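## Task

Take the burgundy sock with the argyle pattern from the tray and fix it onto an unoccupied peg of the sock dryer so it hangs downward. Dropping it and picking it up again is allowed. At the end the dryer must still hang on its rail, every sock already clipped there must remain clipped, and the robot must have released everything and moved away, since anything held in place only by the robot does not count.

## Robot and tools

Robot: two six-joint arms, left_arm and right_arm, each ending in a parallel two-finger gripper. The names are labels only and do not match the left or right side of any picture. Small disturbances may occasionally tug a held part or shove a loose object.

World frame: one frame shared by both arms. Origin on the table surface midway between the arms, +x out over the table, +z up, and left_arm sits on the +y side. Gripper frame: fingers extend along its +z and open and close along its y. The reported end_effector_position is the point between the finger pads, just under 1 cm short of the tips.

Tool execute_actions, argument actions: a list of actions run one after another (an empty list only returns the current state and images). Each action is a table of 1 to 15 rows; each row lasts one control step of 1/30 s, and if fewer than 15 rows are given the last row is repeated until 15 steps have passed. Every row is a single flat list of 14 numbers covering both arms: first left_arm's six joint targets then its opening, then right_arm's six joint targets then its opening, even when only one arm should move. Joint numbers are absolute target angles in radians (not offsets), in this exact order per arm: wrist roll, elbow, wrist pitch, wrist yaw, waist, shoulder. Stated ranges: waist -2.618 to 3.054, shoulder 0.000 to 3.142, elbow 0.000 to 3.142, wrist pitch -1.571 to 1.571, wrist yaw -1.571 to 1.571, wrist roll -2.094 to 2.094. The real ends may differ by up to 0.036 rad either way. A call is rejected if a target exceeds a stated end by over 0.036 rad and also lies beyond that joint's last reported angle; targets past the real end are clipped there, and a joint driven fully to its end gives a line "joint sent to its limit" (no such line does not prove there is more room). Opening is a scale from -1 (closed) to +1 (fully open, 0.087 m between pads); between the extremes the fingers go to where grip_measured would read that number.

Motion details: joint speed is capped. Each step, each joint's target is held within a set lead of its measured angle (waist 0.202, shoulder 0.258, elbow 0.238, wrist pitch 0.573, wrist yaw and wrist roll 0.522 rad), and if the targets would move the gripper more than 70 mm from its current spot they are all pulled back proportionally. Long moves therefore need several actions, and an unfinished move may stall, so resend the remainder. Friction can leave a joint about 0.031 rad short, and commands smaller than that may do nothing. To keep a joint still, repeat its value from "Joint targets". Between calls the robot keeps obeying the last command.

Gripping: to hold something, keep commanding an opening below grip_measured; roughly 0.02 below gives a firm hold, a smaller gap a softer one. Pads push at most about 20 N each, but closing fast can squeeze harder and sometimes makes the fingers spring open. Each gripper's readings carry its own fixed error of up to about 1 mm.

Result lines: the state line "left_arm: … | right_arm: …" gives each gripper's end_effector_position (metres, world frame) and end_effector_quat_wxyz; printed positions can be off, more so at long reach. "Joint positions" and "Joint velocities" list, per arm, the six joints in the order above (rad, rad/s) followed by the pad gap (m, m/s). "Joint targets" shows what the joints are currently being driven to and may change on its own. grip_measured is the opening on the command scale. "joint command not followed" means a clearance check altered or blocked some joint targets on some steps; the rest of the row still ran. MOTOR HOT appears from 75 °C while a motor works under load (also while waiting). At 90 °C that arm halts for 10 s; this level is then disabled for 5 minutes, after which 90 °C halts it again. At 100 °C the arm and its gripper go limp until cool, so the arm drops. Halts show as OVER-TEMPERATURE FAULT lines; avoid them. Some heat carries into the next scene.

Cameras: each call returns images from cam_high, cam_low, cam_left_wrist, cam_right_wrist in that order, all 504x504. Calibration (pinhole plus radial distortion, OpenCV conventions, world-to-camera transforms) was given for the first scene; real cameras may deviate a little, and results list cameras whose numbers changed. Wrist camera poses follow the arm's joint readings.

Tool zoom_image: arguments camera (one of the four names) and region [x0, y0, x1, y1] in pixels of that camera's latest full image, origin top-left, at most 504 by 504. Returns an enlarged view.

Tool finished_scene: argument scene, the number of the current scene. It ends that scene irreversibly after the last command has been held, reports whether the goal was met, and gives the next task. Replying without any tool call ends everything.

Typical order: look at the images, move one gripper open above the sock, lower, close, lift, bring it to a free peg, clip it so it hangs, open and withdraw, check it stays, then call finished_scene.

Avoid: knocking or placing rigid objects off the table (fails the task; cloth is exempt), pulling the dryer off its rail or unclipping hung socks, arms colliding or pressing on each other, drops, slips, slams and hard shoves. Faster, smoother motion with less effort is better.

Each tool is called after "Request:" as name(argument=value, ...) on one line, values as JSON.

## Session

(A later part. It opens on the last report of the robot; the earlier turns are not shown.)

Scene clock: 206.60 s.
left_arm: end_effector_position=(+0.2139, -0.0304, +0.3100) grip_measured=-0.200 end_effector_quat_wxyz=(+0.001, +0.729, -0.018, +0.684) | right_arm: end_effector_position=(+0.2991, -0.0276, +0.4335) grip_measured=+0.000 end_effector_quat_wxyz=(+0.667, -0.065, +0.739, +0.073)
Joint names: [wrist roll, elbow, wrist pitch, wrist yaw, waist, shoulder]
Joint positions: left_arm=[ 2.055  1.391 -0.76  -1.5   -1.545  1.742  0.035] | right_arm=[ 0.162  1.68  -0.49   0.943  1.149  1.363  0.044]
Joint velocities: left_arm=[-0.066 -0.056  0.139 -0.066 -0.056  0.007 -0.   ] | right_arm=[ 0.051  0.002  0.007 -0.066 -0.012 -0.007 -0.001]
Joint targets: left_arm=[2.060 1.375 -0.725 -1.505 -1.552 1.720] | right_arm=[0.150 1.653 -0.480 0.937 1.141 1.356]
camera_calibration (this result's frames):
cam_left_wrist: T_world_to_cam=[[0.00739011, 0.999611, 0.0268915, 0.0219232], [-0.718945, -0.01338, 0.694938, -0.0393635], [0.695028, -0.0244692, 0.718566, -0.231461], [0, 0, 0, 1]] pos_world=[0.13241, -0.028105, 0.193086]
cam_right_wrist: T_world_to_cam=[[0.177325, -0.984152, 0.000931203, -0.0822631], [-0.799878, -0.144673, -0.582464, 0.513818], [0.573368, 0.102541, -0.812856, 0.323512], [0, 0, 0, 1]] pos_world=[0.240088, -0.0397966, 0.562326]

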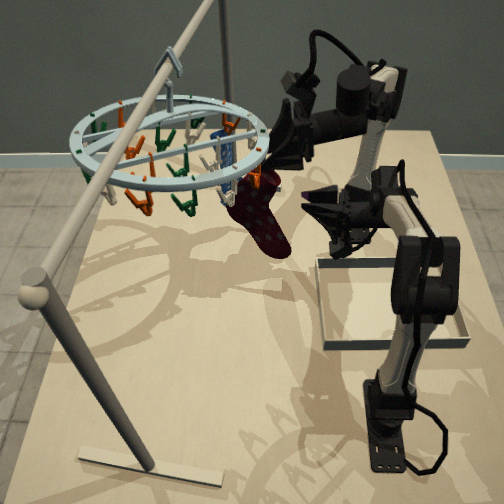

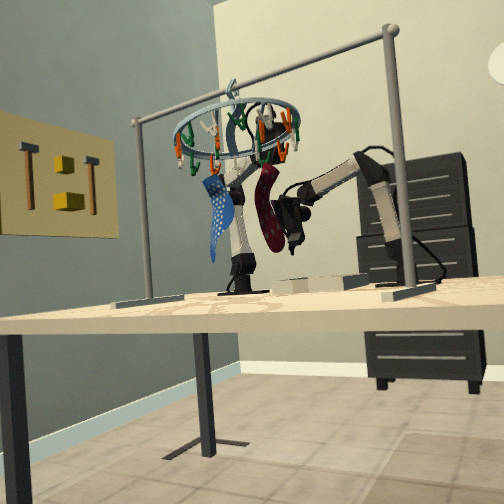

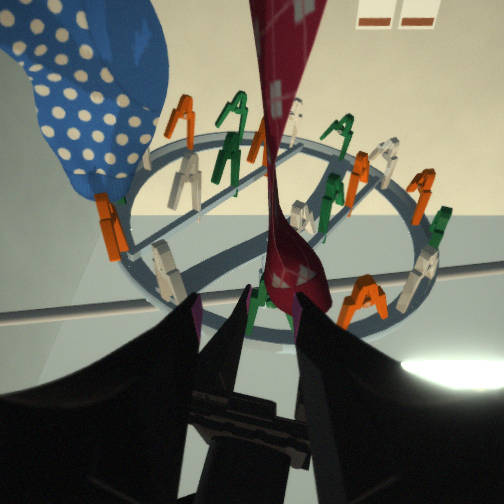

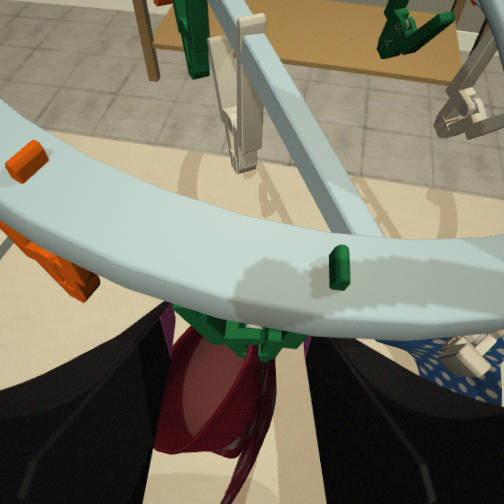

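Request:
execute_actions(actions=[[[2.06,1.35,-0.7,-1.505,-1.553,1.705,-0.2, 0.15,1.653,-0.48,0.937,1.141,1.356,0.04],[2.06,1.32,-0.67,-1.505,-1.554,1.688,-0.2, 0.15,1.653,-0.48,0.937,1.141,1.356,0.08],[2.06,1.288,-0.638,-1.505,-1.555,1.67,-0.2, 0.15,1.653,-0.48,0.937,1.141,1.356,0.12],[2.06,1.255,-0.605,-1.505,-1.556,1.651,-0.2, 0.15,1.653,-0.48,0.937,1.141,1.356,0.16],[2.06,1.222,-0.572,-1.505,-1.557,1.632,-0.2, 0.15,1.653,-0.48,0.937,1.141,1.356,0.2],[2.06,1.189,-0.539,-1.505,-1.558,1.613,-0.2, 0.15,1.653,-0.48,0.937,1.141,1.356,0.24],[2.06,1.156,-0.506,-1.505,-1.559,1.594,-0.2, 0.15,1.653,-0.48,0.937,1.141,1.356,0.28],[2.06,1.123,-0.473,-1.505,-1.56,1.575,-0.2, 0.15,1.653,-0.48,0.937,1.141,1.356,0.32],[2.06,1.09,-0.44,-1.505,-1.561,1.556,-0.2, 0.15,1.653,-0.48,0.937,1.141,1.356,0.36],[2.06,1.057,-0.407,-1.505,-1.562,1.537,-0.2, 0.15,1.653,-0.48,0.937,1.141,1.356,0.4],[2.06,1.024,-0.374,-1.505,-1.563,1.518,-0.2, 0.15,1.653,-0.48,0.937,1.141,1.356,0.44],[2.06,0.991,-0.341,-1.505,-1.564,1.499,-0.2, 0.15,1.653,-0.48,0.937,1.141,1.356,0.48],[2.06,0.958,-0.308,-1.505,-1.565,1.48,-0.2, 0.15,1.653,-0.48,0.937,1.141,1.356,0.5],[2.06,0.925,-0.275,-1.505,-1.566,1.461,-0.2, 0.15,1.653,-0.48,0.937,1.141,1.356,0.5],[2.06,0.89,-0.24,-1.505,-1.567,1.44,-0.2, 0.15,1.653,-0.48,0.937,1.141,1.356,0.5]],[[2.06,0.86,-0.22,-1.505,-1.57,1.42,-0.2, 0.172,1.66,-0.505,0.965,1.165,1.352,0.5],[2.06,0.83,-0.2,-1.505,-1.57,1.4,-0.2, 0.181,1.66,-0.518,0.983,1.183,1.347,0.5],[2.06,0.8,-0.18,-1.505,-1.57,1.38,-0.2, 0.19,1.66,-0.531,1.001,1.201,1.342,0.5],[2.06,0.77,-0.16,-1.505,-1.57,1.36,-0.2, 0.199,1.66,-0.544,1.019,1.219,1.337,0.5],[2.06,0.75,-0.15,-1.505,-1.57,1.345,-0.2, 0.208,1.66,-0.557,1.037,1.237,1.332,0.5],[2.06,0.74,-0.14,-1.505,-1.57,1.335,-0.2, 0.217,1.66,-0.57,1.055,1.255,1.327,0.5],[2.06,0.73,-0.135,-1.505,-1.57,1.33,-0.2, 0.226,1.66,-0.583,1.073,1.273,1.322,0.5],[2.06,0.73,-0.135,-1.505,-1.57,1.33,-0.2, 0.235,1.66,-0.596,1.091,1.291,1.317,0.5],[2.06,0.73,-0.135,-1.505,-1.57,1.33,-0.2, 0.244,1.66,-0.609,1.109,1.309,1.312,0.5],[2.06,0.73,-0.135,-1.505,-1.57,1.33,-0.2, 0.253,1.66,-0.622,1.127,1.327,1.307,0.5],[2.06,0.73,-0.135,-1.505,-1.57,1.33,-0.2, 0.262,1.66,-0.635,1.145,1.345,1.302,0.5],[2.06,0.73,-0.135,-1.505,-1.57,1.33,-0.2, 0.271,1.66,-0.648,1.163,1.363,1.297,0.5],[2.06,0.73,-0.135,-1.505,-1.57,1.33,-0.2, 0.28,1.66,-0.661,1.181,1.381,1.292,0.5],[2.06,0.73,-0.135,-1.505,-1.57,1.33,-0.2, 0.289,1.66,-0.674,1.199,1.399,1.286,0.5],[2.06,0.73,-0.135,-1.505,-1.57,1.33,-0.2, 0.297,1.66,-0.683,1.215,1.42,1.28,0.5]],[[2.06,0.73,-0.135,-1.505,-1.57,1.33,-0.2, 0.297,1.66,-0.683,1.215,1.42,1.28,0.5]]])

Scene clock: 211.57 s.
left_arm: end_effector_position=(+0.2102, +0.0758, +0.2625) grip_measured=-0.200 end_effector_quat_wxyz=(+0.136, +0.716, +0.100, +0.677) | right_arm: end_effector_position=(+0.2309, -0.0397, +0.4389) grip_measured=+0.500 end_effector_quat_wxyz=(+0.669, -0.058, +0.737, +0.076)
Joint names: [wrist roll, elbow, wrist pitch, wrist yaw, waist, shoulder]
Joint positions: left_arm=[ 2.056  0.745 -0.148 -1.502 -1.558  1.346  0.035] | right_arm=[ 0.284  1.68  -0.658  1.208  1.413  1.287  0.066]
Joint velocities: left_arm=[ 0.007 -0.002 -0.022 -0.022  0.007  0.012 -0.   ] | right_arm=[-0.051 -0.002 -0.125  0.022 -0.007  0.007 -0.   ]
Joint targets: left_arm=[2.060 0.730 -0.135 -1.505 -1.570 1.330] | right_arm=[0.297 1.660 -0.683 1.215 1.420 1.280]
camera_calibration (this result's frames):
cam_left_wrist: T_world_to_cam=[[0.0190731, 0.94469, -0.327411, 0.0118297], [-0.718115, 0.240794, 0.652939, -0.0160186], [0.695663, 0.222665, 0.682988, -0.201691], [0, 0, 0, 1]] pos_world=[0.12858, 0.0375913, 0.152085]
cam_right_wrist: T_world_to_cam=[[0.17079, -0.98523, -0.0123274, -0.0748072], [-0.797954, -0.130964, -0.588317, 0.46335], [0.578014, 0.110315, -0.808536, 0.365596], [0, 0, 0, 1]] pos_world=[0.171189, -0.0533509, 0.567272]

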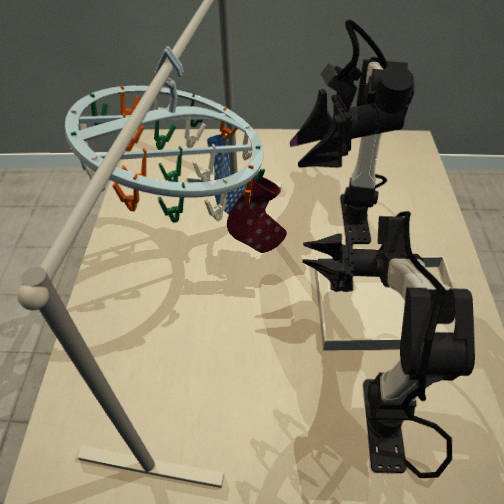

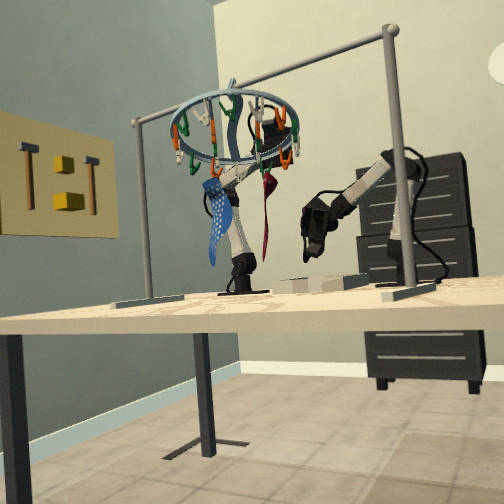

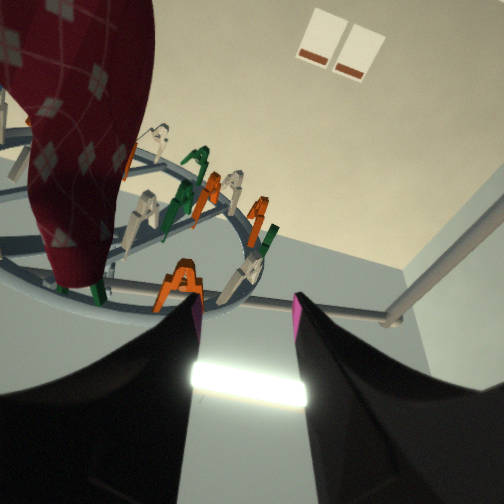

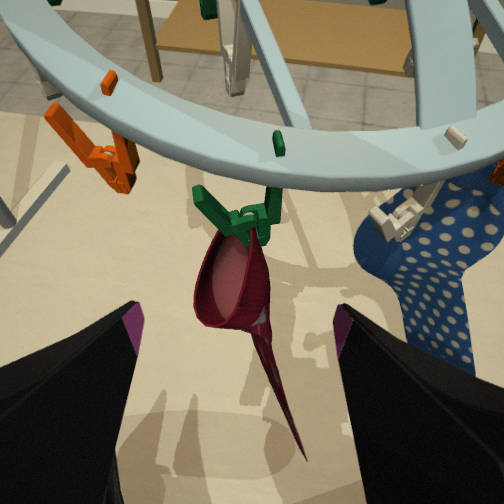

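Request:
execute_actions(actions=[])

Request:
zoom_image(camera="cam_right_wrist", region=[150, 130, 400, 380])

Scene clock: 212.03 s.
left_arm: end_effector_position=(+0.2102, +0.0758, +0.2625) grip_measured=-0.200 end_effector_quat_wxyz=(+0.136, +0.716, +0.100, +0.677) | right_arm: end_effector_position=(+0.2309, -0.0401, +0.4388) grip_measured=+0.500 end_effector_quat_wxyz=(+0.669, -0.057, +0.737, +0.075)
Joint names: [wrist roll, elbow, wrist pitch, wrist yaw, waist, shoulder]
Joint positions: left_arm=[ 2.056  0.745 -0.148 -1.502 -1.558  1.346  0.035] | right_arm=[ 0.286  1.68  -0.66   1.21   1.413  1.287  0.066]
Joint velocities: left_arm=[ 0.022  0.002 -0.022  0.051 -0.002 -0.007  0.   ] | right_arm=[-0.037 -0.002  0.022 -0.037  0.007 -0.012 -0.001]
Joint targets: left_arm=[2.060 0.730 -0.135 -1.505 -1.570 1.330] | right_arm=[0.297 1.660 -0.683 1.215 1.420 1.280]
camera_calibration (this result's frames):
cam_left_wrist: T_world_to_cam=[[0.0190731, 0.94469, -0.327411, 0.0118297], [-0.718115, 0.240794, 0.652939, -0.0160186], [0.695663, 0.222665, 0.682988, -0.201691], [0, 0, 0, 1]] pos_world=[0.12858, 0.0375913, 0.152085]
cam_right_wrist: T_world_to_cam=[[0.16851, -0.985629, -0.0118277, -0.0749697], [-0.798175, -0.129401, -0.588364, 0.463431], [0.578378, 0.108586, -0.80851, 0.36535], [0, 0, 0, 1]] pos_world=[0.171221, -0.0535956, 0.567168]

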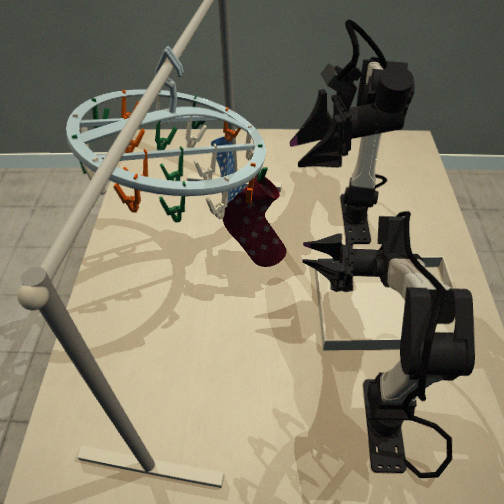

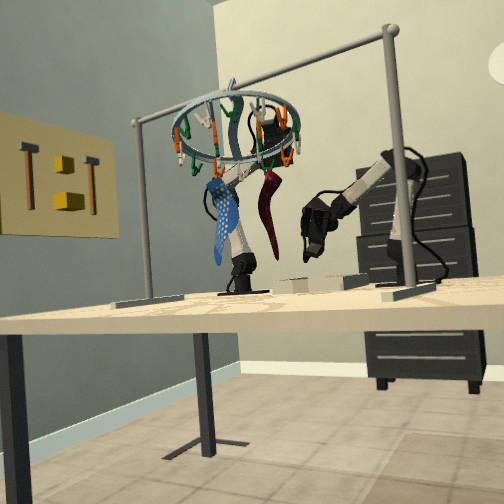

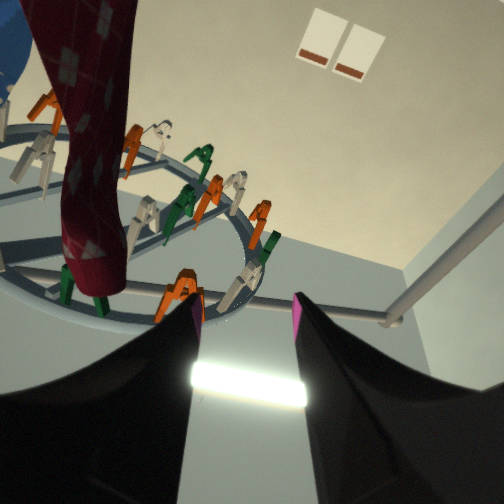

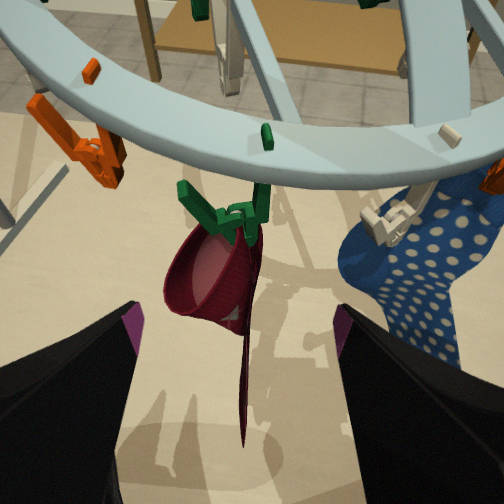

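Region (150, 130, 400, 380) of cam_right_wrist's 504x504 image, scaled by 2.016, with more detail than that image has.

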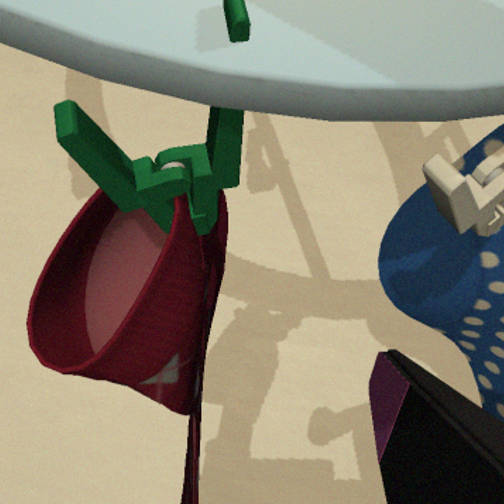

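Request:
execute_actions(actions=[[[2.06,0.73,-0.135,-1.505,-1.585,1.33,-0.2, 0.3,1.66,-0.69,1.225,1.435,1.28,0.5],[2.06,0.73,-0.135,-1.505,-1.6,1.33,-0.2, 0.303,1.66,-0.695,1.235,1.45,1.28,0.5],[2.06,0.73,-0.135,-1.505,-1.62,1.33,-0.2, 0.306,1.66,-0.7,1.245,1.465,1.28,0.5],[2.06,0.73,-0.135,-1.505,-1.64,1.33,-0.2, 0.309,1.66,-0.705,1.255,1.48,1.28,0.5],[2.06,0.73,-0.135,-1.505,-1.66,1.33,-0.2, 0.312,1.66,-0.71,1.265,1.495,1.28,0.5],[2.06,0.73,-0.135,-1.505,-1.68,1.33,-0.2, 0.315,1.66,-0.715,1.275,1.51,1.28,0.5],[2.06,0.73,-0.135,-1.505,-1.7,1.33,-0.2, 0.318,1.66,-0.72,1.285,1.525,1.28,0.5],[2.06,0.73,-0.135,-1.505,-1.72,1.33,-0.2, 0.321,1.66,-0.725,1.295,1.54,1.28,0.5],[2.06,0.73,-0.135,-1.505,-1.735,1.33,-0.2, 0.323,1.66,-0.728,1.302,1.55,1.28,0.5],[2.06,0.73,-0.135,-1.505,-1.745,1.33,-0.2, 0.325,1.66,-0.73,1.308,1.558,1.28,0.5],[2.06,0.73,-0.135,-1.505,-1.75,1.33,-0.2, 0.325,1.66,-0.73,1.31,1.56,1.28,0.5]]])

Scene clock: 213.80 s.
left_arm: end_effector_position=(+0.1622, +0.0480, +0.2626) grip_measured=-0.200 end_effector_quat_wxyz=(+0.198, +0.723, +0.035, +0.661) | right_arm: end_effector_position=(+0.1989, -0.0298, +0.4374) grip_measured=+0.500 end_effector_quat_wxyz=(+0.671, -0.086, +0.731, +0.086)
Joint names: [wrist roll, elbow, wrist pitch, wrist yaw, waist, shoulder]
Joint positions: left_arm=[ 2.056  0.745 -0.147 -1.502 -1.741  1.346  0.035] | right_arm=[ 0.31   1.68  -0.702  1.293  1.552  1.287  0.066]
Joint velocities: left_arm=[ 0.037  0.007  0.007  0.037 -0.007  0.007 -0.   ] | right_arm=[-0.007 -0.002 -0.095  0.066 -0.007 -0.007 -0.001]
Joint targets: left_arm=[2.060 0.730 -0.135 -1.505 -1.750 1.330] | right_arm=[0.325 1.660 -0.730 1.310 1.560 1.280]
camera_calibration (this result's frames):
cam_left_wrist: T_world_to_cam=[[0.190321, 0.925005, -0.328852, 0.0125656], [-0.662215, 0.368253, 0.65258, -0.0589421], [0.724741, 0.0935708, 0.682638, -0.160587], [0, 0, 0, 1]] pos_world=[0.0749603, 0.0251087, 0.15222]
cam_right_wrist: T_world_to_cam=[[0.225073, -0.974274, 0.0114807, -0.0805477], [-0.780506, -0.187337, -0.596419, 0.436669], [0.583226, 0.125277, -0.802591, 0.378537], [0, 0, 0, 1]] pos_world=[0.138179, -0.0440931, 0.565173]

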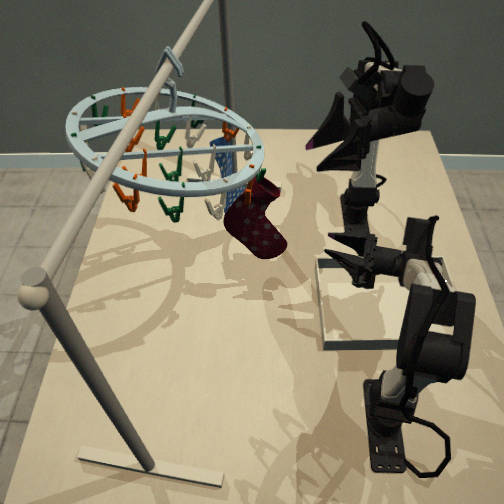

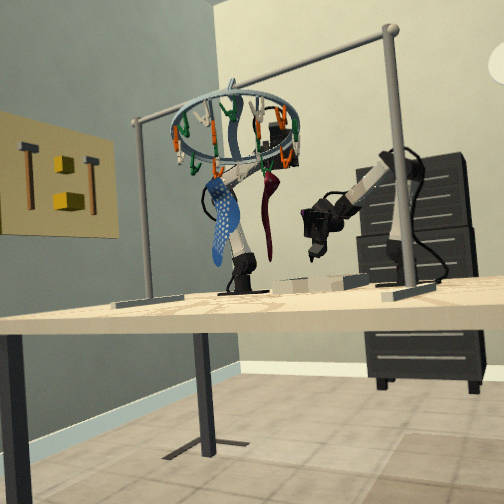

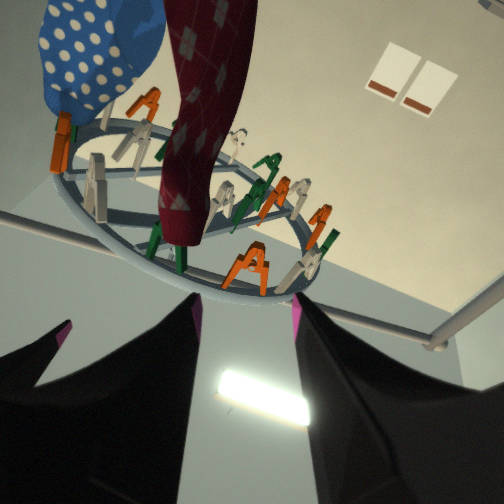

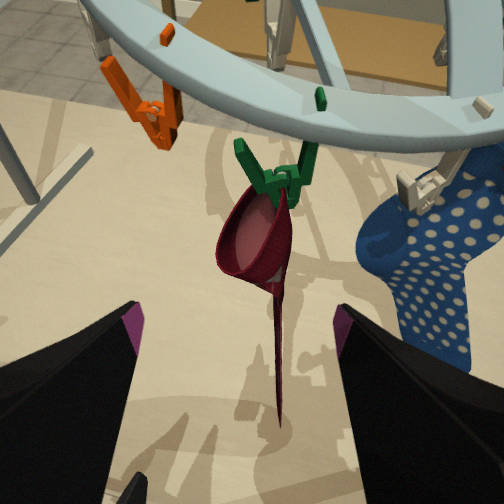

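Request:
finished_scene(scene=2)

The scene is finished: the task was done.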